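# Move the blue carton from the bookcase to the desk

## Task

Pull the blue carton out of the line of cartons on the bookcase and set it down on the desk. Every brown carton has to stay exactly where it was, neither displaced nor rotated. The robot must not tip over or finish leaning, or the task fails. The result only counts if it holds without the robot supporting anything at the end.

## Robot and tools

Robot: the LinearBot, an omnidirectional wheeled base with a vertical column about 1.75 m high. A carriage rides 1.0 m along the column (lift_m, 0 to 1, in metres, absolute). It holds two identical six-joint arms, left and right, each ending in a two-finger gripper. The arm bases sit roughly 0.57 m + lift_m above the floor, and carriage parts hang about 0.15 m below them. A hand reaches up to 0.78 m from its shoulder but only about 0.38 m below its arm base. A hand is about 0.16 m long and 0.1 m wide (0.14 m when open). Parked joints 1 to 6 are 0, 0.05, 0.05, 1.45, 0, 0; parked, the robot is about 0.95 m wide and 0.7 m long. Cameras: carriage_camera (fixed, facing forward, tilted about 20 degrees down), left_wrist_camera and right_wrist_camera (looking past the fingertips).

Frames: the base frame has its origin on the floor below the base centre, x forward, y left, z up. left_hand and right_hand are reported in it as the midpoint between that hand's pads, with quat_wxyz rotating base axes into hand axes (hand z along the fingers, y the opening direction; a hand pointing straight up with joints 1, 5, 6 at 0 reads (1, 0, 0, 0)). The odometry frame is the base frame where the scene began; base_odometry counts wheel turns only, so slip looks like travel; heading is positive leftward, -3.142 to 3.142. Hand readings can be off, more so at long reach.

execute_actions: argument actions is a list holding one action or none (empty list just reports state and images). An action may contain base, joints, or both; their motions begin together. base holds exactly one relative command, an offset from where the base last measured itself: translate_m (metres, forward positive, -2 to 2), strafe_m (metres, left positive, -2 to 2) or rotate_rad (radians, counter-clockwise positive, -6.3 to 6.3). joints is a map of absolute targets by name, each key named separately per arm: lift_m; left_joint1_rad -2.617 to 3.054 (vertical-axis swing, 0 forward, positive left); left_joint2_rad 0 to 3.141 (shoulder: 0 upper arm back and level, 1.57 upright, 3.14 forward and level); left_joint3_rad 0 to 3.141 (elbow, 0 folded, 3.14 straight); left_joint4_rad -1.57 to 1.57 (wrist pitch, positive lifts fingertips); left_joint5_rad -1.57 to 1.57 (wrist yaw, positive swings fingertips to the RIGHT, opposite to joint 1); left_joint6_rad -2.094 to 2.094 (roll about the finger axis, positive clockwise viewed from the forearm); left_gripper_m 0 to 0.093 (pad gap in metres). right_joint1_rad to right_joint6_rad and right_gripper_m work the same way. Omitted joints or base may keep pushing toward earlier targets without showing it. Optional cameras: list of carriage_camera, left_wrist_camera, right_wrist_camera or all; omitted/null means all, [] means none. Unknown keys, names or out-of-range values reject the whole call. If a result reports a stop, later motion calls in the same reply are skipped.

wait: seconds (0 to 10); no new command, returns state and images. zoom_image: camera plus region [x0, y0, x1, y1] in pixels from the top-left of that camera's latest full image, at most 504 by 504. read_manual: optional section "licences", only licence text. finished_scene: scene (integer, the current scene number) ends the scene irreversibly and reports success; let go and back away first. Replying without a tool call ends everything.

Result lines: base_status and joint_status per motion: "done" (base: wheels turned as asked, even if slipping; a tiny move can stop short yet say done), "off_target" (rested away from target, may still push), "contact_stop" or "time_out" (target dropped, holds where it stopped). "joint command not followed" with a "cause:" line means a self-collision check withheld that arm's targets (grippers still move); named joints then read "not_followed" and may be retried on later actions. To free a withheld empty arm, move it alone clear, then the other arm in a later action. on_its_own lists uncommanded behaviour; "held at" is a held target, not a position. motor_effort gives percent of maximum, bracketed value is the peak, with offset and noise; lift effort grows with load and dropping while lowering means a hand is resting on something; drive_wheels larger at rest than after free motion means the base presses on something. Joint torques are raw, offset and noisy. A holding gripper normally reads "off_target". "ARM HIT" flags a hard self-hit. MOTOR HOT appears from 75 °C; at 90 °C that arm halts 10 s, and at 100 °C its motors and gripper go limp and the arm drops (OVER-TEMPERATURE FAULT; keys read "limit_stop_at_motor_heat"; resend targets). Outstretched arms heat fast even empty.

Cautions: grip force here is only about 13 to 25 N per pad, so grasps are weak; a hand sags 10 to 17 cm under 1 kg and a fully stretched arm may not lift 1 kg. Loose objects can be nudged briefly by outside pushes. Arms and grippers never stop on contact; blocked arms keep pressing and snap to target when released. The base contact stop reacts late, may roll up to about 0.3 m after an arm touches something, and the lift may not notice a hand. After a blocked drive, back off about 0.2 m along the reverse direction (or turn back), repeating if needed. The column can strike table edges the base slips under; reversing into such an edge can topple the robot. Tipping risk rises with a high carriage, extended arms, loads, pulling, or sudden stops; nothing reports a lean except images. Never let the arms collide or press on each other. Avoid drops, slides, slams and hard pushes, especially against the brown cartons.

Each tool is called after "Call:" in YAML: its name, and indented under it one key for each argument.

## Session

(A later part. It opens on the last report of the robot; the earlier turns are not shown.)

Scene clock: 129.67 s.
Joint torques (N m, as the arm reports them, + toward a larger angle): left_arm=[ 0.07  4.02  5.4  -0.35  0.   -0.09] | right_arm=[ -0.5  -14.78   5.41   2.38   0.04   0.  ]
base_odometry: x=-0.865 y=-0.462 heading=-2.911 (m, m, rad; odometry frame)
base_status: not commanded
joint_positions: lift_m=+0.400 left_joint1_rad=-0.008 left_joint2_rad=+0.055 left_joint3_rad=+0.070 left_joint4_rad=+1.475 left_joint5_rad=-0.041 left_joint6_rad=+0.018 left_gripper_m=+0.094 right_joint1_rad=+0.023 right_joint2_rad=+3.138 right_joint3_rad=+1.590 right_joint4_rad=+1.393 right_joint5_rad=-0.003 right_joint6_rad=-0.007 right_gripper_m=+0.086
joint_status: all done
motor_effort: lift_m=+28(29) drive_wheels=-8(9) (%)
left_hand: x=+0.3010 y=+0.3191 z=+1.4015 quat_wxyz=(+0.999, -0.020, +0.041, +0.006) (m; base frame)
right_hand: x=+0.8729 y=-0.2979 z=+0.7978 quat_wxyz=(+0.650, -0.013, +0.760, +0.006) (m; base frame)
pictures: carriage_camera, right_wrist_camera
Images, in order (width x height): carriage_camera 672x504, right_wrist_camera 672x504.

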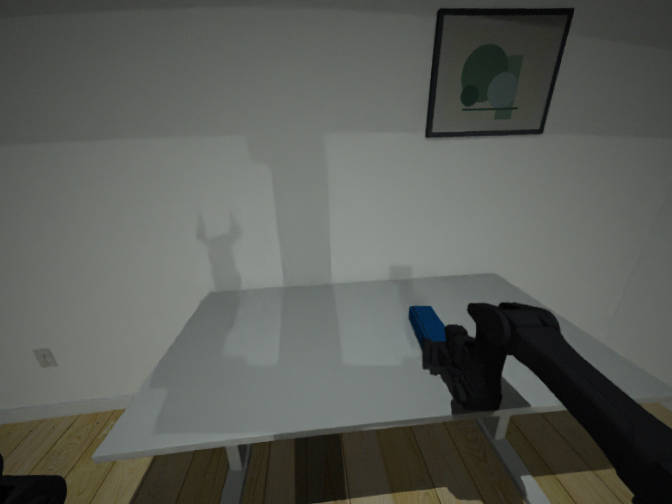

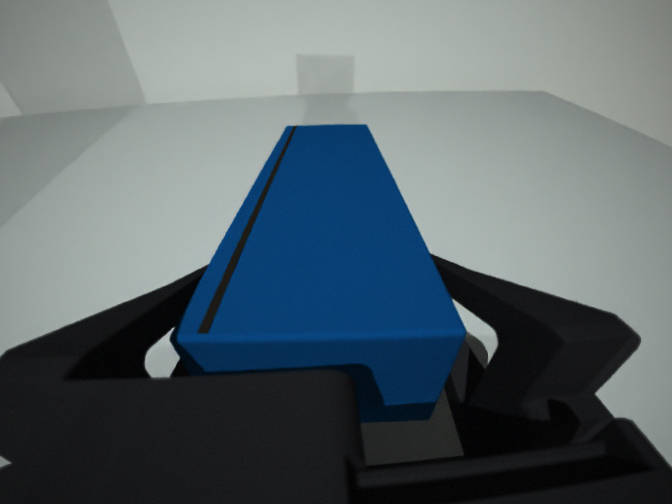

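Call:
execute_actions:
  actions:
    - {"joints": {"lift_m": 0.38}}
  cameras: ["right_wrist_camera"]

Call:
execute_actions:
  actions:
    - {"joints": {"right_gripper_m": 0.093}}
  cameras: ["right_wrist_camera"]

Call:
execute_actions:
  actions:
    - {"base": {"translate_m": -0.25}}
  cameras: ["right_wrist_camera", "carriage_camera"]

Scene clock: 136.10 s.
Joint torques (N m, as the arm reports them, + toward a larger angle): left_arm=[ 0.17  4.02  5.32 -0.34 -0.02 -0.08] | right_arm=[ -0.58 -14.73   5.42   2.25   0.07   0.03]
base_odometry: x=-0.865 y=-0.462 heading=-2.911 (m, m, rad; odometry frame)
base_status: not commanded
joint_positions: lift_m=+0.380 left_joint1_rad=-0.008 left_joint2_rad=+0.055 left_joint3_rad=+0.070 left_joint4_rad=+1.475 left_joint5_rad=-0.041 left_joint6_rad=+0.018 left_gripper_m=+0.094 right_joint1_rad=+0.023 right_joint2_rad=+3.139 right_joint3_rad=+1.590 right_joint4_rad=+1.403 right_joint5_rad=-0.003 right_joint6_rad=-0.007 right_gripper_m=+0.085
joint_status: all done
motor_effort: lift_m=+28(30) drive_wheels=+13(9) (%)
left_hand: x=+0.3009 y=+0.3191 z=+1.3815 quat_wxyz=(+0.999, -0.020, +0.041, +0.006) (m; base frame)
right_hand: x=+0.8731 y=-0.2979 z=+0.7799 quat_wxyz=(+0.654, -0.013, +0.757, +0.006) (m; base frame)
pictures: right_wrist_camera
Images, in order (width x height): right_wrist_camera 672x504.

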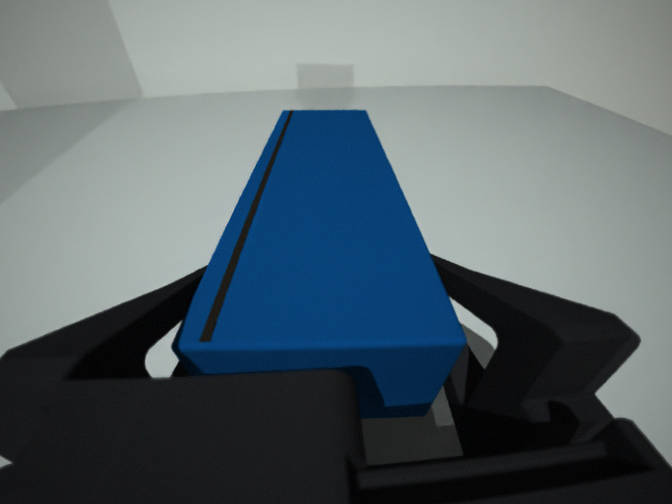

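Scene clock: 136.83 s.
Joint torques (N m, as the arm reports them, + toward a larger angle): left_arm=[ 0.09  3.94  5.32 -0.35 -0.02 -0.08] | right_arm=[ -0.65 -14.93   5.48   2.31   0.04   0.01]
base_odometry: x=-0.865 y=-0.462 heading=-2.911 (m, m, rad; odometry frame)
base_status: not commanded
joint_positions: lift_m=+0.380 left_joint1_rad=-0.008 left_joint2_rad=+0.055 left_joint3_rad=+0.070 left_joint4_rad=+1.475 left_joint5_rad=-0.041 left_joint6_rad=+0.018 left_gripper_m=+0.094 right_joint1_rad=+0.023 right_joint2_rad=+3.139 right_joint3_rad=+1.590 right_joint4_rad=+1.403 right_joint5_rad=-0.003 right_joint6_rad=-0.007 right_gripper_m=+0.093
joint_status: all done
motor_effort: lift_m=+28(28) drive_wheels=+12(13) (%)
left_hand: x=+0.3009 y=+0.3191 z=+1.3815 quat_wxyz=(+0.999, -0.020, +0.041, +0.006) (m; base frame)
right_hand: x=+0.8731 y=-0.2979 z=+0.7799 quat_wxyz=(+0.654, -0.013, +0.757, +0.006) (m; base frame)
pictures: right_wrist_camera
Images, in order (width x height): right_wrist_camera 672x504.

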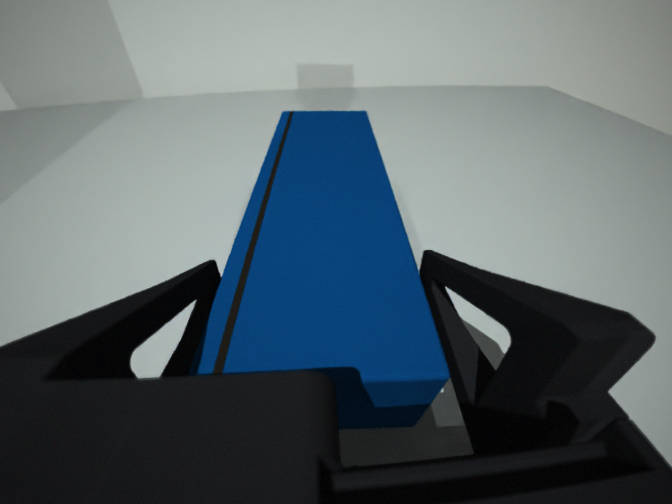

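Scene clock: 139.23 s.
Joint torques (N m, as the arm reports them, + toward a larger angle): left_arm=[ 0.11  4.01  5.36 -0.35 -0.01 -0.1 ] | right_arm=[ -0.6  -14.92   5.32   2.29   0.05   0.  ]
base_odometry: x=-0.622 y=-0.405 heading=-2.910 (m, m, rad; odometry frame)
base_status: done
joint_positions: lift_m=+0.380 left_joint1_rad=-0.008 left_joint2_rad=+0.055 left_joint3_rad=+0.070 left_joint4_rad=+1.475 left_joint5_rad=-0.041 left_joint6_rad=+0.018 left_gripper_m=+0.094 right_joint1_rad=+0.023 right_joint2_rad=+3.139 right_joint3_rad=+1.590 right_joint4_rad=+1.403 right_joint5_rad=-0.003 right_joint6_rad=-0.007 right_gripper_m=+0.093
joint_status: not commanded
motor_effort: lift_m=+28(28) drive_wheels=-1(28) (%)
left_hand: x=+0.3010 y=+0.3191 z=+1.3815 quat_wxyz=(+0.999, -0.020, +0.041, +0.006) (m; base frame)
right_hand: x=+0.8731 y=-0.2979 z=+0.7800 quat_wxyz=(+0.654, -0.013, +0.756, +0.006) (m; base frame)
pictures: carriage_camera, right_wrist_camera
Images, in order (width x height): carriage_camera 672x504, right_wrist_camera 672x504.

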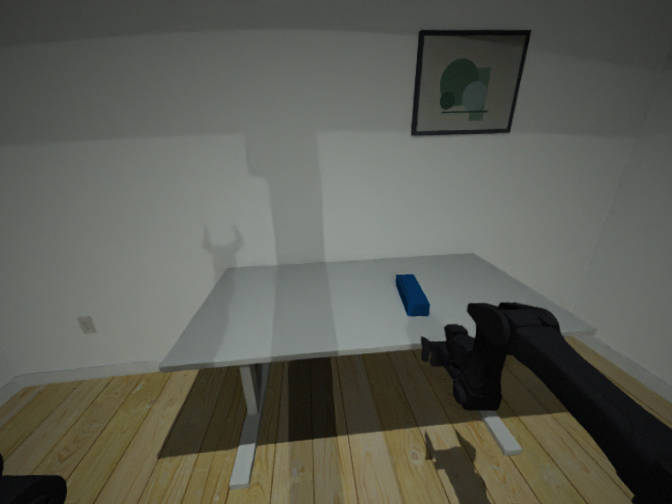

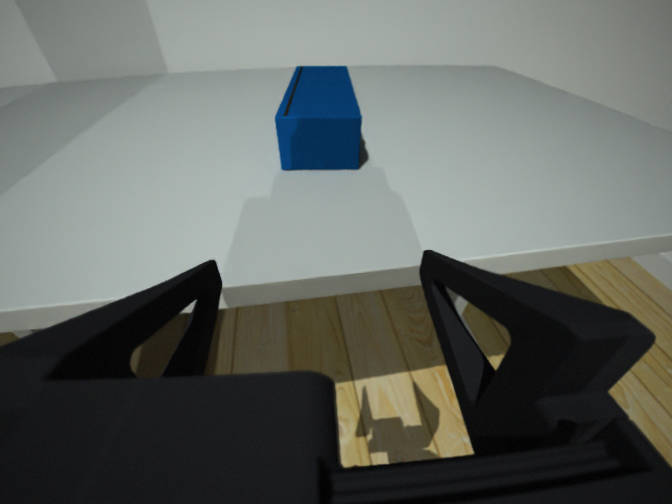

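Call:
finished_scene:
  scene: 1

The scene is finished: the task was done.


## Next scene

The same job, from a new start.

Call:
execute_actions:
  actions: []
  cameras: ["carriage_camera"]

Scene clock: 0.00 s.
Joint torques (N m, as the arm reports them, + toward a larger angle): no reading
base_odometry: x=+0.000 y=+0.000 heading=+0.000 (m, m, rad; odometry frame)
base_status: not commanded
joint_positions: lift_m=+0.298 left_joint1_rad=+0.007 left_joint2_rad=+0.040 left_joint3_rad=+0.051 left_joint4_rad=+1.407 left_joint5_rad=+0.015 left_joint6_rad=+0.042 left_gripper_m=+0.094 right_joint1_rad=+0.013 right_joint2_rad=+0.038 right_joint3_rad=+0.053 right_joint4_rad=+1.457 right_joint5_rad=-0.004 right_joint6_rad=+0.030 right_gripper_m=+0.094
joint_status: not commanded
motor_effort: lift_m=+30 drive_wheels=+3 (%)
left_hand: x=+0.3185 y=+0.3098 z=+1.2930 quat_wxyz=(+0.997, +0.009, +0.076, +0.024) (m; base frame)
right_hand: x=+0.3048 y=-0.3111 z=+1.2951 quat_wxyz=(+0.999, -0.002, +0.049, +0.021) (m; base frame)
pictures: carriage_camera
Images, in order (width x height): carriage_camera 672x504.

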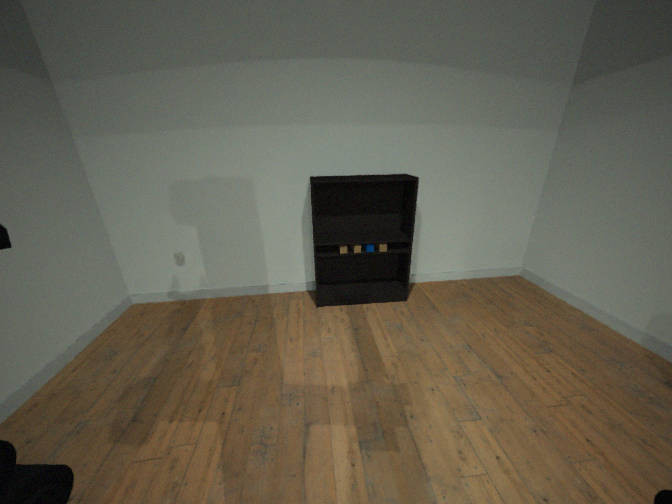

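Call:
execute_actions:
  actions:
    - {"base": {"rotate_rad": 0.13}}
  cameras: []

Call:
execute_actions:
  actions:
    - {"base": {"strafe_m": -0.3}, "joints": {"lift_m": 0.1}}
  cameras: []

Call:
execute_actions:
  actions:
    - {"base": {"translate_m": 1.2}, "joints": {"right_joint2_rad": 3.0, "right_joint3_rad": 1.55, "right_joint4_rad": 1.4}}
  cameras: ["carriage_camera", "right_wrist_camera"]

Scene clock: 10.70 s.
Joint torques (N m, as the arm reports them, + toward a larger angle): left_arm=[ 0.17  3.95  5.5  -0.25 -0.04 -0.09] | right_arm=[-0.6   4.32  7.11 -0.2   0.09  0.01]
base_odometry: x=+0.000 y=+0.000 heading=+0.129 (m, m, rad; odometry frame)
base_status: done
joint_positions: lift_m=+0.298 left_joint1_rad=+0.007 left_joint2_rad=+0.040 left_joint3_rad=+0.051 left_joint4_rad=+1.407 left_joint5_rad=+0.015 left_joint6_rad=+0.042 left_gripper_m=+0.094 right_joint1_rad=+0.013 right_joint2_rad=+0.038 right_joint3_rad=+0.053 right_joint4_rad=+1.457 right_joint5_rad=-0.004 right_joint6_rad=+0.030 right_gripper_m=+0.094
joint_status: not commanded
motor_effort: lift_m=+30(30) drive_wheels=+16(16) (%)
left_hand: x=+0.3185 y=+0.3098 z=+1.2930 quat_wxyz=(+0.997, +0.009, +0.076, +0.024) (m; base frame)
right_hand: x=+0.3049 y=-0.3111 z=+1.2951 quat_wxyz=(+0.999, -0.002, +0.049, +0.021) (m; base frame)
pictures: none
No camera images: the call's "cameras" was empty. Leave "cameras" out to get every camera's image.

Scene clock: 13.17 s.
Joint torques (N m, as the arm reports them, + toward a larger angle): left_arm=[ 0.13  3.79  5.55 -0.25 -0.02 -0.07] | right_arm=[-0.63  4.53  7.21 -0.23  0.09  0.  ]
base_odometry: x=+0.039 y=-0.298 heading=+0.130 (m, m, rad; odometry frame)
base_status: done
joint_positions: lift_m=+0.100 left_joint1_rad=+0.007 left_joint2_rad=+0.040 left_joint3_rad=+0.051 left_joint4_rad=+1.406 left_joint5_rad=+0.015 left_joint6_rad=+0.042 left_gripper_m=+0.094 right_joint1_rad=+0.013 right_joint2_rad=+0.038 right_joint3_rad=+0.053 right_joint4_rad=+1.457 right_joint5_rad=-0.004 right_joint6_rad=+0.030 right_gripper_m=+0.094
joint_status: all done
motor_effort: lift_m=+28(29) drive_wheels=-3(19) (%)
left_hand: x=+0.3185 y=+0.3098 z=+1.0948 quat_wxyz=(+0.997, +0.009, +0.076, +0.024) (m; base frame)
right_hand: x=+0.3048 y=-0.3111 z=+1.0969 quat_wxyz=(+0.999, -0.002, +0.049, +0.021) (m; base frame)
pictures: none
No camera images: the call's "cameras" was empty. Leave "cameras" out to get every camera's image.

Scene clock: 17.87 s.
Joint torques (N m, as the arm reports them, + toward a larger angle): left_arm=[ 0.13  3.88  5.39 -0.27 -0.03 -0.09] | right_arm=[ -0.56 -15.14   5.48   2.4    0.06   0.01]
base_odometry: x=+1.229 y=-0.144 heading=+0.129 (m, m, rad; odometry frame)
base_status: done
joint_positions: lift_m=+0.100 left_joint1_rad=+0.007 left_joint2_rad=+0.040 left_joint3_rad=+0.051 left_joint4_rad=+1.407 left_joint5_rad=+0.015 left_joint6_rad=+0.042 left_gripper_m=+0.094 right_joint1_rad=+0.013 right_joint2_rad=+2.996 right_joint3_rad=+1.547 right_joint4_rad=+1.393 right_joint5_rad=-0.004 right_joint6_rad=+0.030 right_gripper_m=+0.094
joint_status: all done
motor_effort: lift_m=+27(28) drive_wheels=-5(24) (%)
left_hand: x=+0.3184 y=+0.3098 z=+1.0948 quat_wxyz=(+0.997, +0.009, +0.076, +0.024) (m; base frame)
right_hand: x=+0.8964 y=-0.3037 z=+0.5669 quat_wxyz=(+0.687, +0.005, +0.727, +0.016) (m; base frame)
pictures: carriage_camera, right_wrist_camera
Images, in order (width x height): carriage_camera 672x504, right_wrist_camera 672x504.

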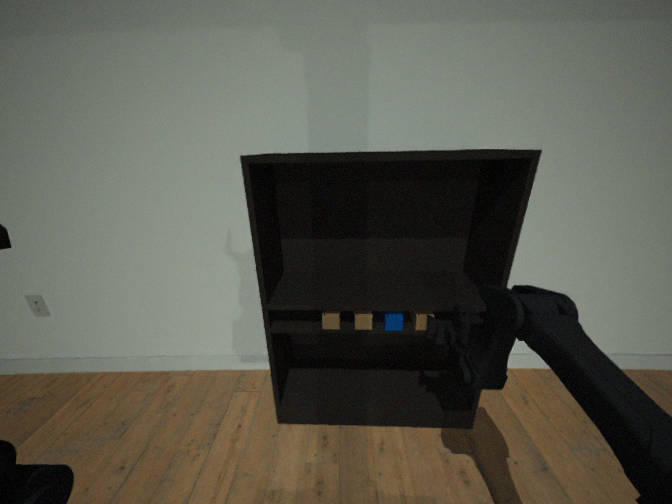

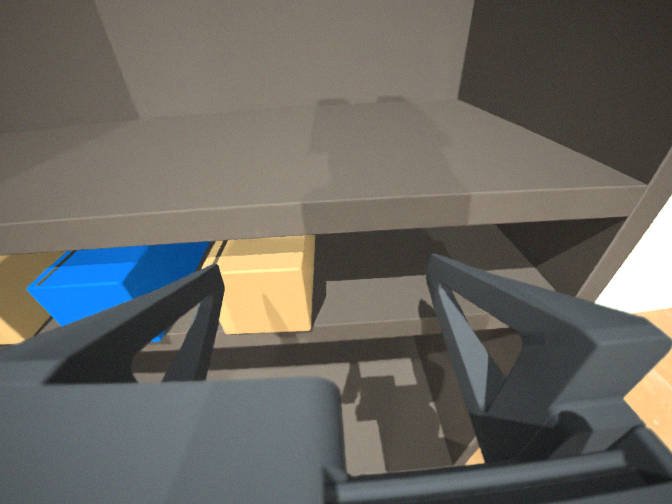

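Call:
execute_actions:
  actions:
    - {"base": {"strafe_m": 0.12}, "joints": {"lift_m": 0.05, "right_gripper_m": 0.08}}
  cameras: ["carriage_camera", "right_wrist_camera"]

Scene clock: 25.37 s.
Joint torques (N m, as the arm reports them, + toward a larger angle): left_arm=[ 0.12  3.87  5.39 -0.24 -0.05 -0.09] | right_arm=[ -0.58 -15.32   5.57   2.31   0.08  -0.01]
base_odometry: x=+1.214 y=-0.025 heading=+0.129 (m, m, rad; odometry frame)
base_status: done
joint_positions: lift_m=+0.050 left_joint1_rad=+0.007 left_joint2_rad=+0.040 left_joint3_rad=+0.051 left_joint4_rad=+1.407 left_joint5_rad=+0.015 left_joint6_rad=+0.042 left_gripper_m=+0.094 right_joint1_rad=+0.012 right_joint2_rad=+2.998 right_joint3_rad=+1.547 right_joint4_rad=+1.398 right_joint5_rad=-0.004 right_joint6_rad=+0.030 right_gripper_m=+0.080
joint_status: all done
motor_effort: lift_m=+27(31) drive_wheels=-1(18) (%)
left_hand: x=+0.3185 y=+0.3098 z=+1.0448 quat_wxyz=(+0.997, +0.009, +0.076, +0.024) (m; base frame)
right_hand: x=+0.8960 y=-0.3040 z=+0.5167 quat_wxyz=(+0.688, +0.005, +0.726, +0.016) (m; base frame)
pictures: carriage_camera, right_wrist_camera
Images, in order (width x height): carriage_camera 672x504, right_wrist_camera 672x504.

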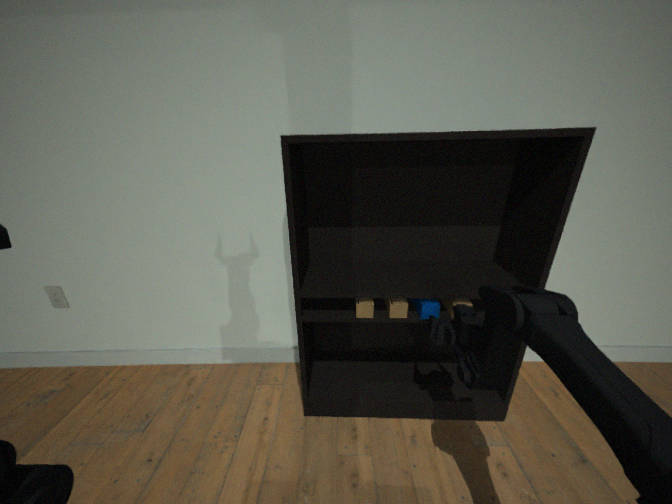

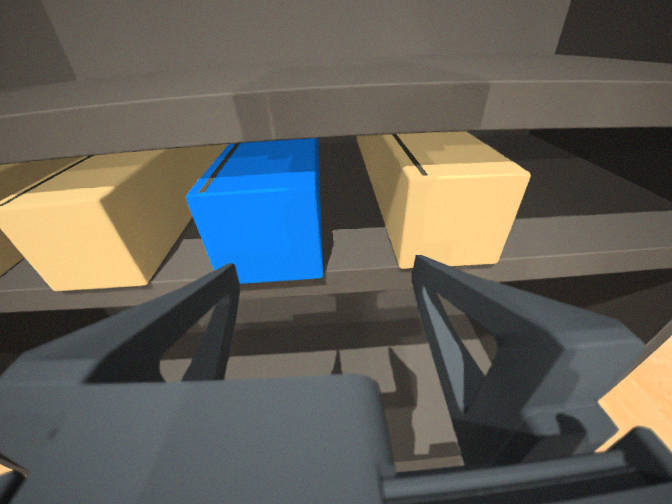

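Call:
execute_actions:
  actions:
    - {"base": {"strafe_m": 0.03}, "joints": {"lift_m": 0.06}}
  cameras: ["right_wrist_camera"]

Scene clock: 31.37 s.
Joint torques (N m, as the arm reports them, + toward a larger angle): left_arm=[ 0.12  3.97  5.47 -0.24 -0.03 -0.07] | right_arm=[ -0.96 -14.8    5.72   2.26   0.07   0.  ]
base_odometry: x=+1.210 y=+0.005 heading=+0.128 (m, m, rad; odometry frame)
base_status: done
joint_positions: lift_m=+0.060 left_joint1_rad=+0.007 left_joint2_rad=+0.040 left_joint3_rad=+0.051 left_joint4_rad=+1.406 left_joint5_rad=+0.015 left_joint6_rad=+0.042 left_gripper_m=+0.094 right_joint1_rad=+0.015 right_joint2_rad=+2.994 right_joint3_rad=+1.547 right_joint4_rad=+1.405 right_joint5_rad=-0.004 right_joint6_rad=+0.030 right_gripper_m=+0.080
joint_status: all done
motor_effort: lift_m=+31(38) drive_wheels=-1(16) (%)
left_hand: x=+0.3185 y=+0.3098 z=+1.0545 quat_wxyz=(+0.997, +0.009, +0.076, +0.024) (m; base frame)
right_hand: x=+0.8970 y=-0.3023 z=+0.5310 quat_wxyz=(+0.692, +0.004, +0.722, +0.017) (m; base frame)
pictures: right_wrist_camera
Images, in order (width x height): right_wrist_camera 672x504.

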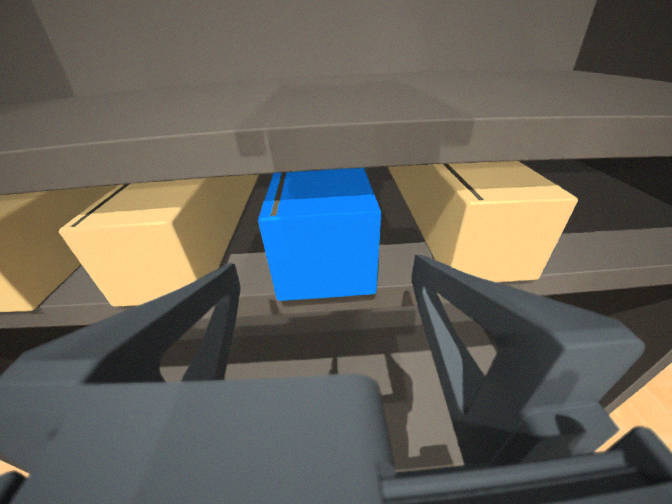

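Call:
execute_actions:
  actions:
    - {"base": {"translate_m": 0.05}}
  cameras: ["right_wrist_camera"]

Scene clock: 34.90 s.
Joint torques (N m, as the arm reports them, + toward a larger angle): left_arm=[ 0.13  3.86  5.5  -0.24 -0.04 -0.1 ] | right_arm=[ -0.96 -15.07   5.72   2.18   0.08   0.  ]
base_odometry: x=+1.260 y=+0.012 heading=+0.129 (m, m, rad; odometry frame)
base_status: done
joint_positions: lift_m=+0.060 left_joint1_rad=+0.007 left_joint2_rad=+0.040 left_joint3_rad=+0.051 left_joint4_rad=+1.406 left_joint5_rad=+0.015 left_joint6_rad=+0.042 left_gripper_m=+0.094 right_joint1_rad=+0.015 right_joint2_rad=+2.994 right_joint3_rad=+1.547 right_joint4_rad=+1.405 right_joint5_rad=-0.004 right_joint6_rad=+0.030 right_gripper_m=+0.080
joint_status: not commanded
motor_effort: lift_m=+31(31) drive_wheels=-5(12) (%)
left_hand: x=+0.3185 y=+0.3098 z=+1.0545 quat_wxyz=(+0.997, +0.009, +0.076, +0.024) (m; base frame)
right_hand: x=+0.8970 y=-0.3023 z=+0.5310 quat_wxyz=(+0.692, +0.004, +0.722, +0.017) (m; base frame)
pictures: right_wrist_camera
Images, in order (width x height): right_wrist_camera 672x504.

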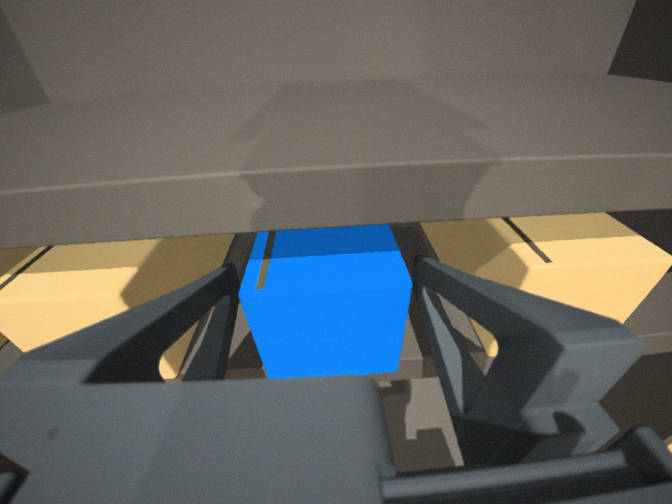

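Call:
execute_actions:
  actions:
    - {"base": {"translate_m": 0.03}}
  cameras: ["right_wrist_camera"]

Scene clock: 38.17 s.
Joint torques (N m, as the arm reports them, + toward a larger angle): left_arm=[ 0.07  3.86  5.48 -0.23 -0.05 -0.13] | right_arm=[ -0.94 -14.77   5.67   2.26   0.07   0.  ]
base_odometry: x=+1.289 y=+0.016 heading=+0.130 (m, m, rad; odometry frame)
base_status: done
joint_positions: lift_m=+0.060 left_joint1_rad=+0.007 left_joint2_rad=+0.040 left_joint3_rad=+0.051 left_joint4_rad=+1.407 left_joint5_rad=+0.015 left_joint6_rad=+0.042 left_gripper_m=+0.094 right_joint1_rad=+0.014 right_joint2_rad=+2.994 right_joint3_rad=+1.547 right_joint4_rad=+1.405 right_joint5_rad=-0.004 right_joint6_rad=+0.030 right_gripper_m=+0.080
joint_status: not commanded
motor_effort: lift_m=+31(31) drive_wheels=-4(19) (%)
left_hand: x=+0.3185 y=+0.3098 z=+1.0545 quat_wxyz=(+0.997, +0.009, +0.076, +0.024) (m; base frame)
right_hand: x=+0.8970 y=-0.3025 z=+0.5310 quat_wxyz=(+0.692, +0.004, +0.722, +0.017) (m; base frame)
pictures: right_wrist_camera
Images, in order (width x height): right_wrist_camera 672x504.

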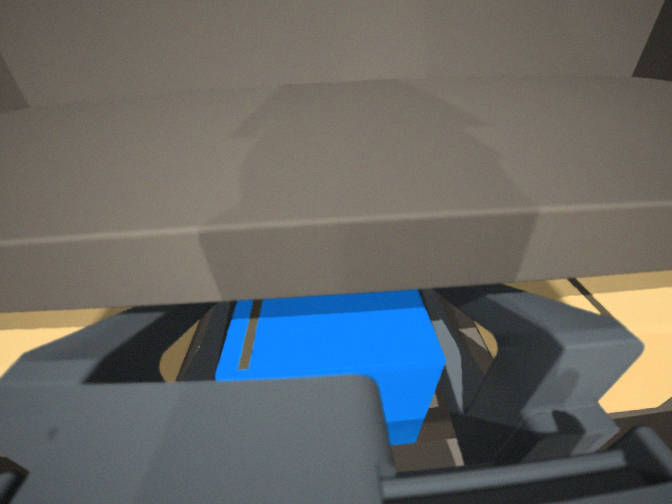

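Call:
execute_actions:
  actions:
    - {"joints": {"right_gripper_m": 0.0}}
  cameras: []

Call:
execute_actions:
  actions:
    - {"base": {"translate_m": -0.35}}
  cameras: ["right_wrist_camera", "carriage_camera"]

Scene clock: 42.07 s.
Joint torques (N m, as the arm reports them, + toward a larger angle): left_arm=[ 0.17  3.85  5.4  -0.22 -0.01 -0.12] | right_arm=[ -0.8  -14.97   5.66   2.25   0.09   0.01]
base_odometry: x=+1.289 y=+0.016 heading=+0.130 (m, m, rad; odometry frame)
base_status: not commanded
joint_positions: lift_m=+0.060 left_joint1_rad=+0.007 left_joint2_rad=+0.040 left_joint3_rad=+0.051 left_joint4_rad=+1.407 left_joint5_rad=+0.015 left_joint6_rad=+0.042 left_gripper_m=+0.094 right_joint1_rad=+0.014 right_joint2_rad=+2.994 right_joint3_rad=+1.547 right_joint4_rad=+1.406 right_joint5_rad=-0.004 right_joint6_rad=+0.030 right_gripper_m=+0.060
joint_status: right_gripper_m off_target (ended at +0.060, target +0.000)
motor_effort: lift_m=+31(31) drive_wheels=-4(5) (%)
left_hand: x=+0.3185 y=+0.3098 z=+1.0545 quat_wxyz=(+0.997, +0.009, +0.076, +0.024) (m; base frame)
right_hand: x=+0.8970 y=-0.3026 z=+0.5311 quat_wxyz=(+0.692, +0.004, +0.722, +0.017) (m; base frame)
pictures: none
No camera images: the call's "cameras" was empty. Leave "cameras" out to get every camera's image.

Scene clock: 44.80 s.
Joint torques (N m, as the arm reports them, + toward a larger angle): left_arm=[ 0.11  3.82  5.43 -0.22 -0.04 -0.09] | right_arm=[ -0.66 -15.08   5.82   2.27   0.08   0.  ]
base_odometry: x=+0.942 y=-0.029 heading=+0.130 (m, m, rad; odometry frame)
base_status: done
joint_positions: lift_m=+0.060 left_joint1_rad=+0.007 left_joint2_rad=+0.040 left_joint3_rad=+0.051 left_joint4_rad=+1.406 left_joint5_rad=+0.015 left_joint6_rad=+0.042 left_gripper_m=+0.094 right_joint1_rad=+0.014 right_joint2_rad=+2.994 right_joint3_rad=+1.547 right_joint4_rad=+1.401 right_joint5_rad=-0.003 right_joint6_rad=+0.030 right_gripper_m=+0.060
joint_status: not commanded
motor_effort: lift_m=+31(31) drive_wheels=+0(20) (%)
left_hand: x=+0.3186 y=+0.3098 z=+1.0545 quat_wxyz=(+0.997, +0.009, +0.076, +0.024) (m; base frame)
right_hand: x=+0.8970 y=-0.3029 z=+0.5301 quat_wxyz=(+0.691, +0.005, +0.723, +0.016) (m; base frame)
pictures: carriage_camera, right_wrist_camera
Images, in order (width x height): carriage_camera 672x504, right_wrist_camera 672x504.

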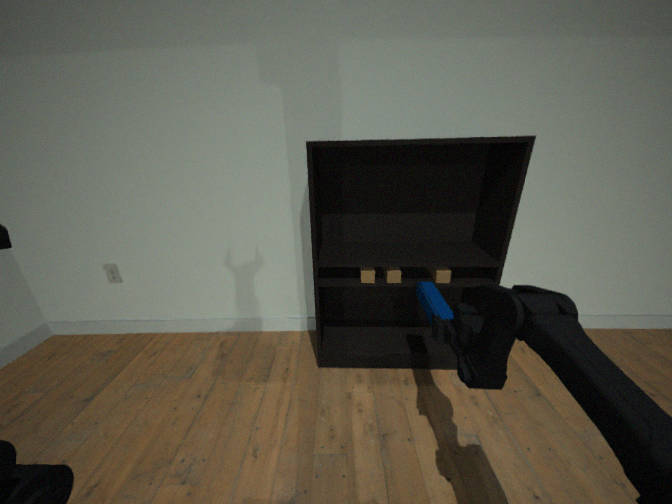

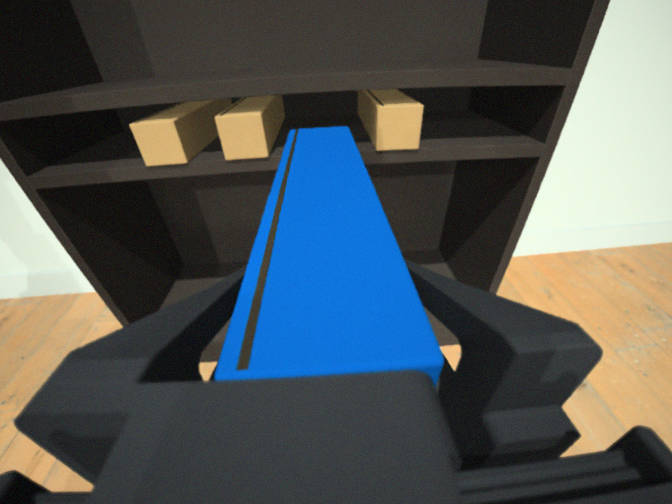

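Call:
execute_actions:
  actions:
    - {"base": {"rotate_rad": -1.8}, "joints": {"lift_m": 0.45}}
  cameras: ["right_wrist_camera", "carriage_camera"]

Scene clock: 50.93 s.
Joint torques (N m, as the arm reports them, + toward a larger angle): left_arm=[ 0.15  3.97  5.49 -0.21 -0.03 -0.1 ] | right_arm=[  0.06 -15.19   5.67   2.38   0.11   0.01]
base_odometry: x=+0.942 y=-0.029 heading=-1.670 (m, m, rad; odometry frame)
base_status: done
joint_positions: lift_m=+0.450 left_joint1_rad=+0.007 left_joint2_rad=+0.040 left_joint3_rad=+0.051 left_joint4_rad=+1.405 left_joint5_rad=+0.015 left_joint6_rad=+0.042 left_gripper_m=+0.094 right_joint1_rad=+0.004 right_joint2_rad=+2.997 right_joint3_rad=+1.547 right_joint4_rad=+1.391 right_joint5_rad=-0.003 right_joint6_rad=+0.030 right_gripper_m=+0.060
joint_status: all done
motor_effort: lift_m=+32(39) drive_wheels=+10(24) (%)
left_hand: x=+0.3188 y=+0.3098 z=+1.4444 quat_wxyz=(+0.997, +0.009, +0.077, +0.024) (m; base frame)
right_hand: x=+0.8963 y=-0.3089 z=+0.9157 quat_wxyz=(+0.686, +0.008, +0.728, +0.013) (m; base frame)
pictures: carriage_camera, right_wrist_camera
Images, in order (width x height): carriage_camera 672x504, right_wrist_camera 672x504.

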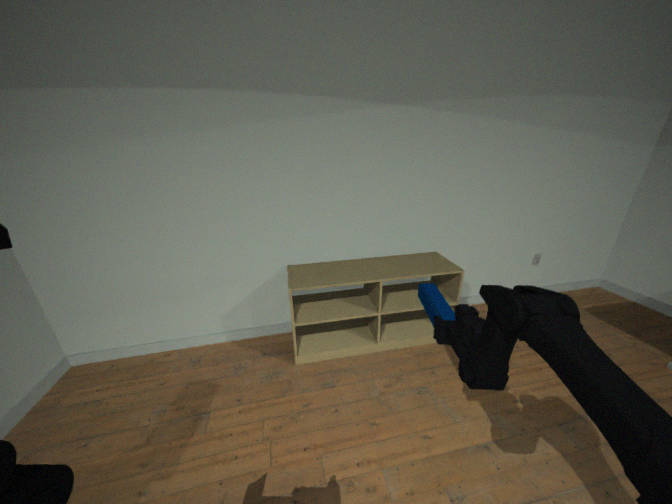

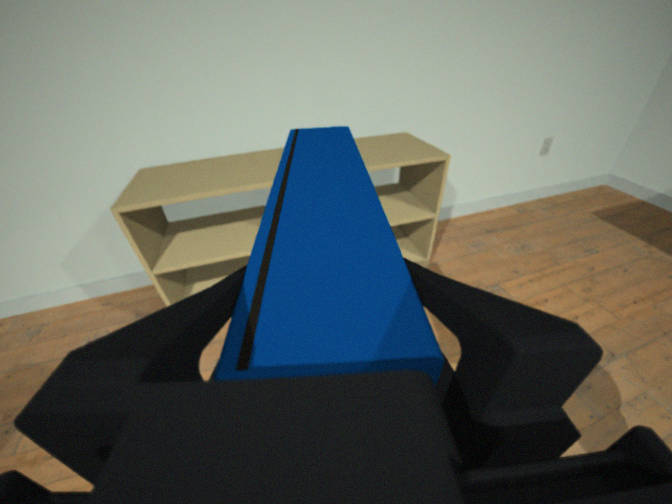

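Call:
execute_actions:
  actions:
    - {"base": {"rotate_rad": -1.3}}
  cameras: ["carriage_camera"]

Scene clock: 55.83 s.
Joint torques (N m, as the arm reports them, + toward a larger angle): left_arm=[ 0.14  3.94  5.52 -0.25 -0.05 -0.12] | right_arm=[ -0.11 -15.21   5.63   2.36   0.06   0.  ]
base_odometry: x=+0.942 y=-0.029 heading=-2.969 (m, m, rad; odometry frame)
base_status: done
joint_positions: lift_m=+0.450 left_joint1_rad=+0.007 left_joint2_rad=+0.040 left_joint3_rad=+0.051 left_joint4_rad=+1.405 left_joint5_rad=+0.015 left_joint6_rad=+0.042 left_gripper_m=+0.094 right_joint1_rad=+0.006 right_joint2_rad=+2.997 right_joint3_rad=+1.547 right_joint4_rad=+1.391 right_joint5_rad=-0.003 right_joint6_rad=+0.030 right_gripper_m=+0.060
joint_status: not commanded
motor_effort: lift_m=+32(32) drive_wheels=+10(23) (%)
left_hand: x=+0.3188 y=+0.3098 z=+1.4444 quat_wxyz=(+0.997, +0.009, +0.077, +0.024) (m; base frame)
right_hand: x=+0.8963 y=-0.3079 z=+0.9157 quat_wxyz=(+0.686, +0.008, +0.728, +0.013) (m; base frame)
pictures: carriage_camera
Images, in order (width x height): carriage_camera 672x504.

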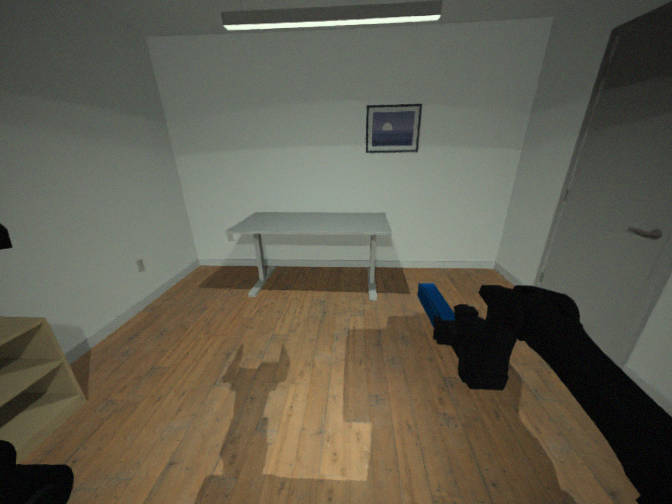

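Call:
execute_actions:
  actions:
    - {"base": {"strafe_m": 0.3}}
  cameras: []

Call:
execute_actions:
  actions:
    - {"base": {"translate_m": 1.8}}
  cameras: ["carriage_camera", "right_wrist_camera"]

Scene clock: 63.53 s.
Joint torques (N m, as the arm reports them, + toward a larger angle): left_arm=[ 0.22  4.04  5.42 -0.24 -0.03 -0.1 ] | right_arm=[ -0.38 -15.17   5.7    2.39   0.09   0.  ]
base_odometry: x=+0.993 y=-0.325 heading=-2.970 (m, m, rad; odometry frame)
base_status: done
joint_positions: lift_m=+0.450 left_joint1_rad=+0.007 left_joint2_rad=+0.040 left_joint3_rad=+0.051 left_joint4_rad=+1.405 left_joint5_rad=+0.015 left_joint6_rad=+0.042 left_gripper_m=+0.094 right_joint1_rad=+0.011 right_joint2_rad=+2.997 right_joint3_rad=+1.547 right_joint4_rad=+1.391 right_joint5_rad=-0.003 right_joint6_rad=+0.030 right_gripper_m=+0.060
joint_status: not commanded
motor_effort: lift_m=+32(32) drive_wheels=-8(23) (%)
left_hand: x=+0.3188 y=+0.3098 z=+1.4444 quat_wxyz=(+0.997, +0.009, +0.077, +0.024) (m; base frame)
right_hand: x=+0.8962 y=-0.3046 z=+0.9157 quat_wxyz=(+0.686, +0.006, +0.728, +0.015) (m; base frame)
pictures: none
No camera images: the call's "cameras" was empty. Leave "cameras" out to get every camera's image.

Scene clock: 69.43 s.
Joint torques (N m, as the arm reports them, + toward a larger angle): left_arm=[ 0.14  4.01  5.35 -0.27 -0.05 -0.12] | right_arm=[ -0.53 -15.15   5.67   2.38   0.08   0.  ]
base_odometry: x=-0.780 y=-0.634 heading=-2.970 (m, m, rad; odometry frame)
base_status: done
joint_positions: lift_m=+0.450 left_joint1_rad=+0.007 left_joint2_rad=+0.040 left_joint3_rad=+0.051 left_joint4_rad=+1.406 left_joint5_rad=+0.015 left_joint6_rad=+0.042 left_gripper_m=+0.094 right_joint1_rad=+0.011 right_joint2_rad=+2.997 right_joint3_rad=+1.547 right_joint4_rad=+1.391 right_joint5_rad=-0.003 right_joint6_rad=+0.030 right_gripper_m=+0.060
joint_status: not commanded
motor_effort: lift_m=+32(32) drive_wheels=-6(22) (%)
left_hand: x=+0.3187 y=+0.3098 z=+1.4444 quat_wxyz=(+0.997, +0.009, +0.077, +0.024) (m; base frame)
right_hand: x=+0.8962 y=-0.3046 z=+0.9157 quat_wxyz=(+0.686, +0.006, +0.728, +0.015) (m; base frame)
pictures: carriage_camera, right_wrist_camera
Images, in order (width x height): carriage_camera 672x504, right_wrist_camera 672x504.

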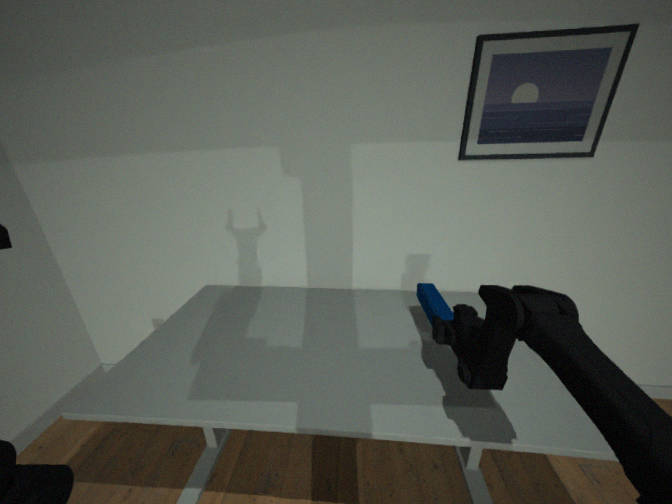

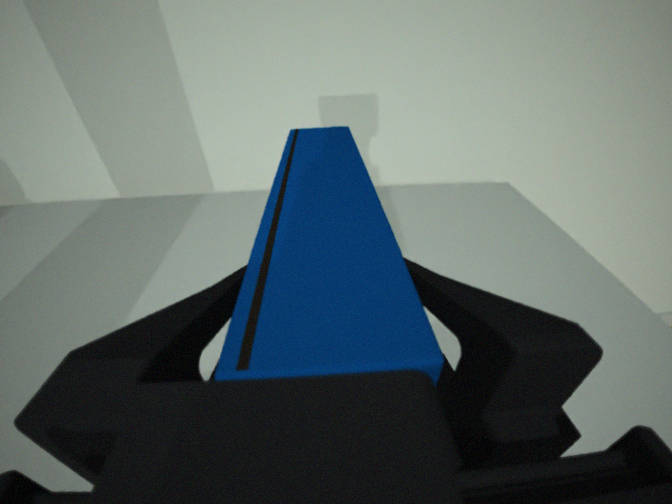

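Call:
execute_actions:
  actions:
    - {"joints": {"lift_m": 0.34}}
  cameras: ["carriage_camera", "right_wrist_camera"]

Scene clock: 73.53 s.
Joint torques (N m, as the arm reports them, + toward a larger angle): left_arm=[ 0.12  3.95  5.65 -0.19 -0.04 -0.13] | right_arm=[ -0.67 -15.4    5.6    2.42   0.07   0.  ]
base_odometry: x=-0.780 y=-0.634 heading=-2.970 (m, m, rad; odometry frame)
base_status: not commanded
joint_positions: lift_m=+0.340 left_joint1_rad=+0.007 left_joint2_rad=+0.040 left_joint3_rad=+0.051 left_joint4_rad=+1.406 left_joint5_rad=+0.015 left_joint6_rad=+0.042 left_gripper_m=+0.094 right_joint1_rad=+0.011 right_joint2_rad=+2.998 right_joint3_rad=+1.547 right_joint4_rad=+1.383 right_joint5_rad=-0.003 right_joint6_rad=+0.030 right_gripper_m=+0.060
joint_status: all done
motor_effort: lift_m=+28(28) drive_wheels=-5(5) (%)
left_hand: x=+0.3187 y=+0.3098 z=+1.3347 quat_wxyz=(+0.997, +0.009, +0.077, +0.024) (m; base frame)
right_hand: x=+0.8958 y=-0.3046 z=+0.8032 quat_wxyz=(+0.682, +0.006, +0.731, +0.015) (m; base frame)
pictures: carriage_camera, right_wrist_camera
Images, in order (width x height): carriage_camera 672x504, right_wrist_camera 672x504.

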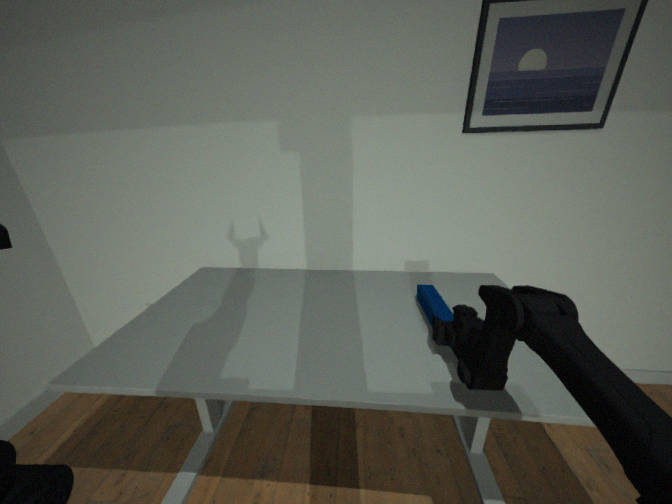

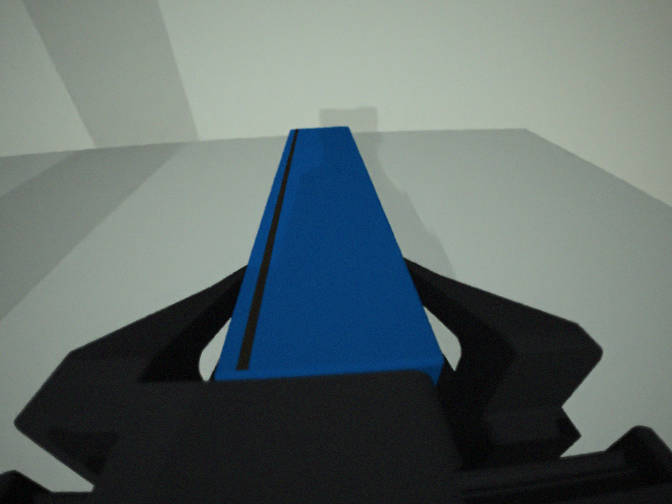

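Call:
execute_actions:
  actions:
    - {"joints": {"lift_m": 0.32}}
  cameras: ["right_wrist_camera"]

Scene clock: 76.27 s.
Joint torques (N m, as the arm reports them, + toward a larger angle): left_arm=[ 0.09  4.04  5.48 -0.2  -0.03 -0.11] | right_arm=[ -0.6  -15.64   5.63   2.42   0.1    0.01]
base_odometry: x=-0.780 y=-0.634 heading=-2.970 (m, m, rad; odometry frame)
base_status: not commanded
joint_positions: lift_m=+0.320 left_joint1_rad=+0.007 left_joint2_rad=+0.040 left_joint3_rad=+0.051 left_joint4_rad=+1.406 left_joint5_rad=+0.015 left_joint6_rad=+0.042 left_gripper_m=+0.094 right_joint1_rad=+0.011 right_joint2_rad=+3.003 right_joint3_rad=+1.547 right_joint4_rad=+1.385 right_joint5_rad=-0.003 right_joint6_rad=+0.030 right_gripper_m=+0.060
joint_status: all done
motor_effort: lift_m=+28(26) drive_wheels=+8(5) (%)
left_hand: x=+0.3187 y=+0.3098 z=+1.3147 quat_wxyz=(+0.997, +0.009, +0.077, +0.024) (m; base frame)
right_hand: x=+0.8948 y=-0.3046 z=+0.7807 quat_wxyz=(+0.681, +0.006, +0.732, +0.015) (m; base frame)
pictures: right_wrist_camera
Images, in order (width x height): right_wrist_camera 672x504.

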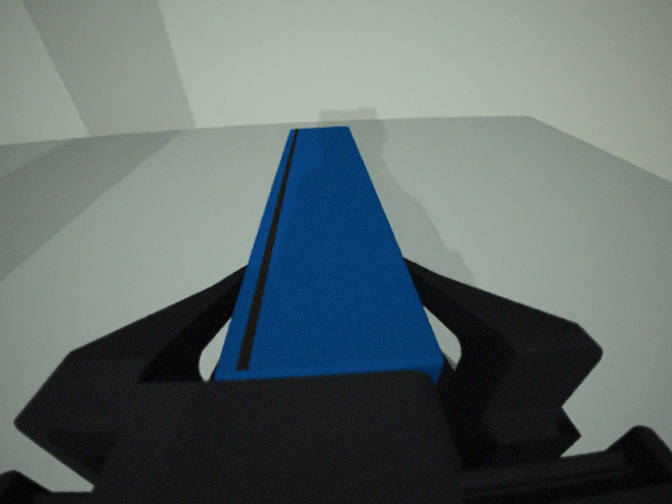

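Call:
execute_actions:
  actions:
    - {"joints": {"lift_m": 0.305}}
  cameras: ["right_wrist_camera"]

Scene clock: 81.03 s.
Joint torques (N m, as the arm reports them, + toward a larger angle): left_arm=[ 0.04  3.96  5.47 -0.24 -0.04 -0.1 ] | right_arm=[ -0.51 -15.58   5.47   2.35   0.05   0.  ]
base_odometry: x=-0.780 y=-0.634 heading=-2.970 (m, m, rad; odometry frame)
base_status: not commanded
joint_positions: lift_m=+0.305 left_joint1_rad=+0.007 left_joint2_rad=+0.040 left_joint3_rad=+0.051 left_joint4_rad=+1.406 left_joint5_rad=+0.015 left_joint6_rad=+0.042 left_gripper_m=+0.094 right_joint1_rad=+0.011 right_joint2_rad=+3.003 right_joint3_rad=+1.547 right_joint4_rad=+1.394 right_joint5_rad=-0.003 right_joint6_rad=+0.030 right_gripper_m=+0.060
joint_status: all done
motor_effort: lift_m=+28(33) drive_wheels=+9(9) (%)
left_hand: x=+0.3187 y=+0.3098 z=+1.2997 quat_wxyz=(+0.997, +0.009, +0.077, +0.024) (m; base frame)
right_hand: x=+0.8951 y=-0.3046 z=+0.7682 quat_wxyz=(+0.685, +0.006, +0.729, +0.015) (m; base frame)
pictures: right_wrist_camera
Images, in order (width x height): right_wrist_camera 672x504.

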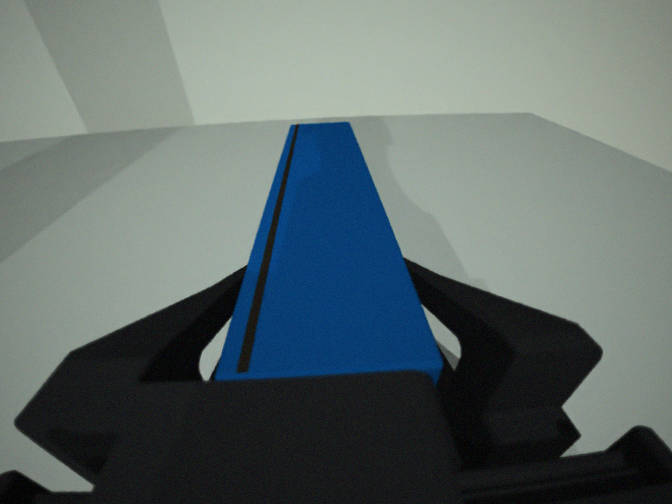

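Touching. Release and back off.

Call:
execute_actions:
  actions:
    - {"joints": {"right_gripper_m": 0.093}}
  cameras: []

Call:
execute_actions:
  actions:
    - {"base": {"translate_m": -0.25}}
  cameras: ["right_wrist_camera", "carriage_camera"]

Scene clock: 86.33 s.
Joint torques (N m, as the arm reports them, + toward a larger angle): left_arm=[ 0.1   3.98  5.42 -0.24 -0.02 -0.1 ] | right_arm=[ -0.56 -15.64   5.59   2.36   0.08   0.01]
base_odometry: x=-0.780 y=-0.634 heading=-2.970 (m, m, rad; odometry frame)
base_status: not commanded
joint_positions: lift_m=+0.305 left_joint1_rad=+0.007 left_joint2_rad=+0.040 left_joint3_rad=+0.051 left_joint4_rad=+1.406 left_joint5_rad=+0.015 left_joint6_rad=+0.042 left_gripper_m=+0.094 right_joint1_rad=+0.011 right_joint2_rad=+3.003 right_joint3_rad=+1.547 right_joint4_rad=+1.394 right_joint5_rad=-0.003 right_joint6_rad=+0.030 right_gripper_m=+0.093
joint_status: all done
motor_effort: lift_m=+28(28) drive_wheels=+9(9) (%)
left_hand: x=+0.3187 y=+0.3098 z=+1.2997 quat_wxyz=(+0.997, +0.009, +0.077, +0.024) (m; base frame)
right_hand: x=+0.8951 y=-0.3046 z=+0.7682 quat_wxyz=(+0.685, +0.006, +0.729, +0.015) (m; base frame)
pictures: none
No camera images: the call's "cameras" was empty. Leave "cameras" out to get every camera's image.

Scene clock: 88.63 s.
Joint torques (N m, as the arm reports them, + toward a larger angle): left_arm=[ 0.21  3.98  5.45 -0.2  -0.02 -0.11] | right_arm=[ -0.73 -15.66   5.7    2.35   0.09   0.01]
base_odometry: x=-0.534 y=-0.591 heading=-2.970 (m, m, rad; odometry frame)
base_status: done
joint_positions: lift_m=+0.305 left_joint1_rad=+0.007 left_joint2_rad=+0.040 left_joint3_rad=+0.051 left_joint4_rad=+1.405 left_joint5_rad=+0.015 left_joint6_rad=+0.042 left_gripper_m=+0.094 right_joint1_rad=+0.011 right_joint2_rad=+3.003 right_joint3_rad=+1.547 right_joint4_rad=+1.395 right_joint5_rad=-0.003 right_joint6_rad=+0.030 right_gripper_m=+0.093
joint_status: not commanded
motor_effort: lift_m=+28(28) drive_wheels=+0(14) (%)
left_hand: x=+0.3189 y=+0.3098 z=+1.2997 quat_wxyz=(+0.997, +0.009, +0.077, +0.024) (m; base frame)
right_hand: x=+0.8951 y=-0.3048 z=+0.7685 quat_wxyz=(+0.685, +0.006, +0.728, +0.015) (m; base frame)
pictures: carriage_camera, right_wrist_camera
Images, in order (width x height): carriage_camera 672x504, right_wrist_camera 672x504.

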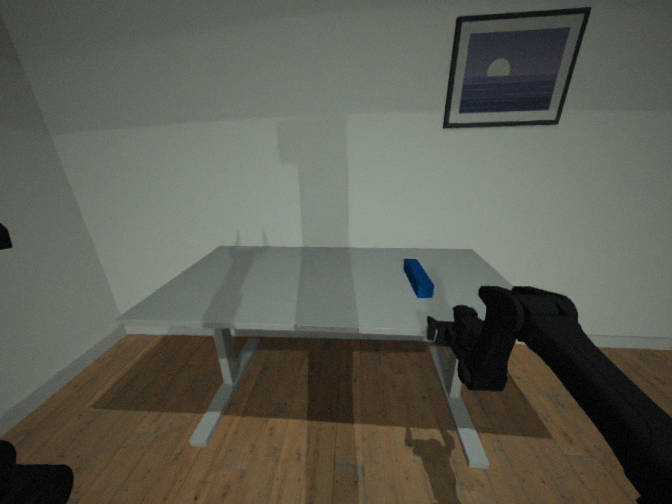

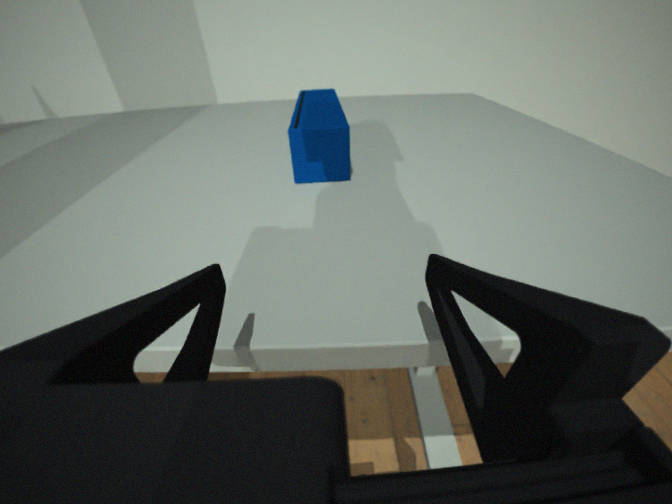

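Call:
finished_scene:
  scene: 2

The scene is finished: the task was done.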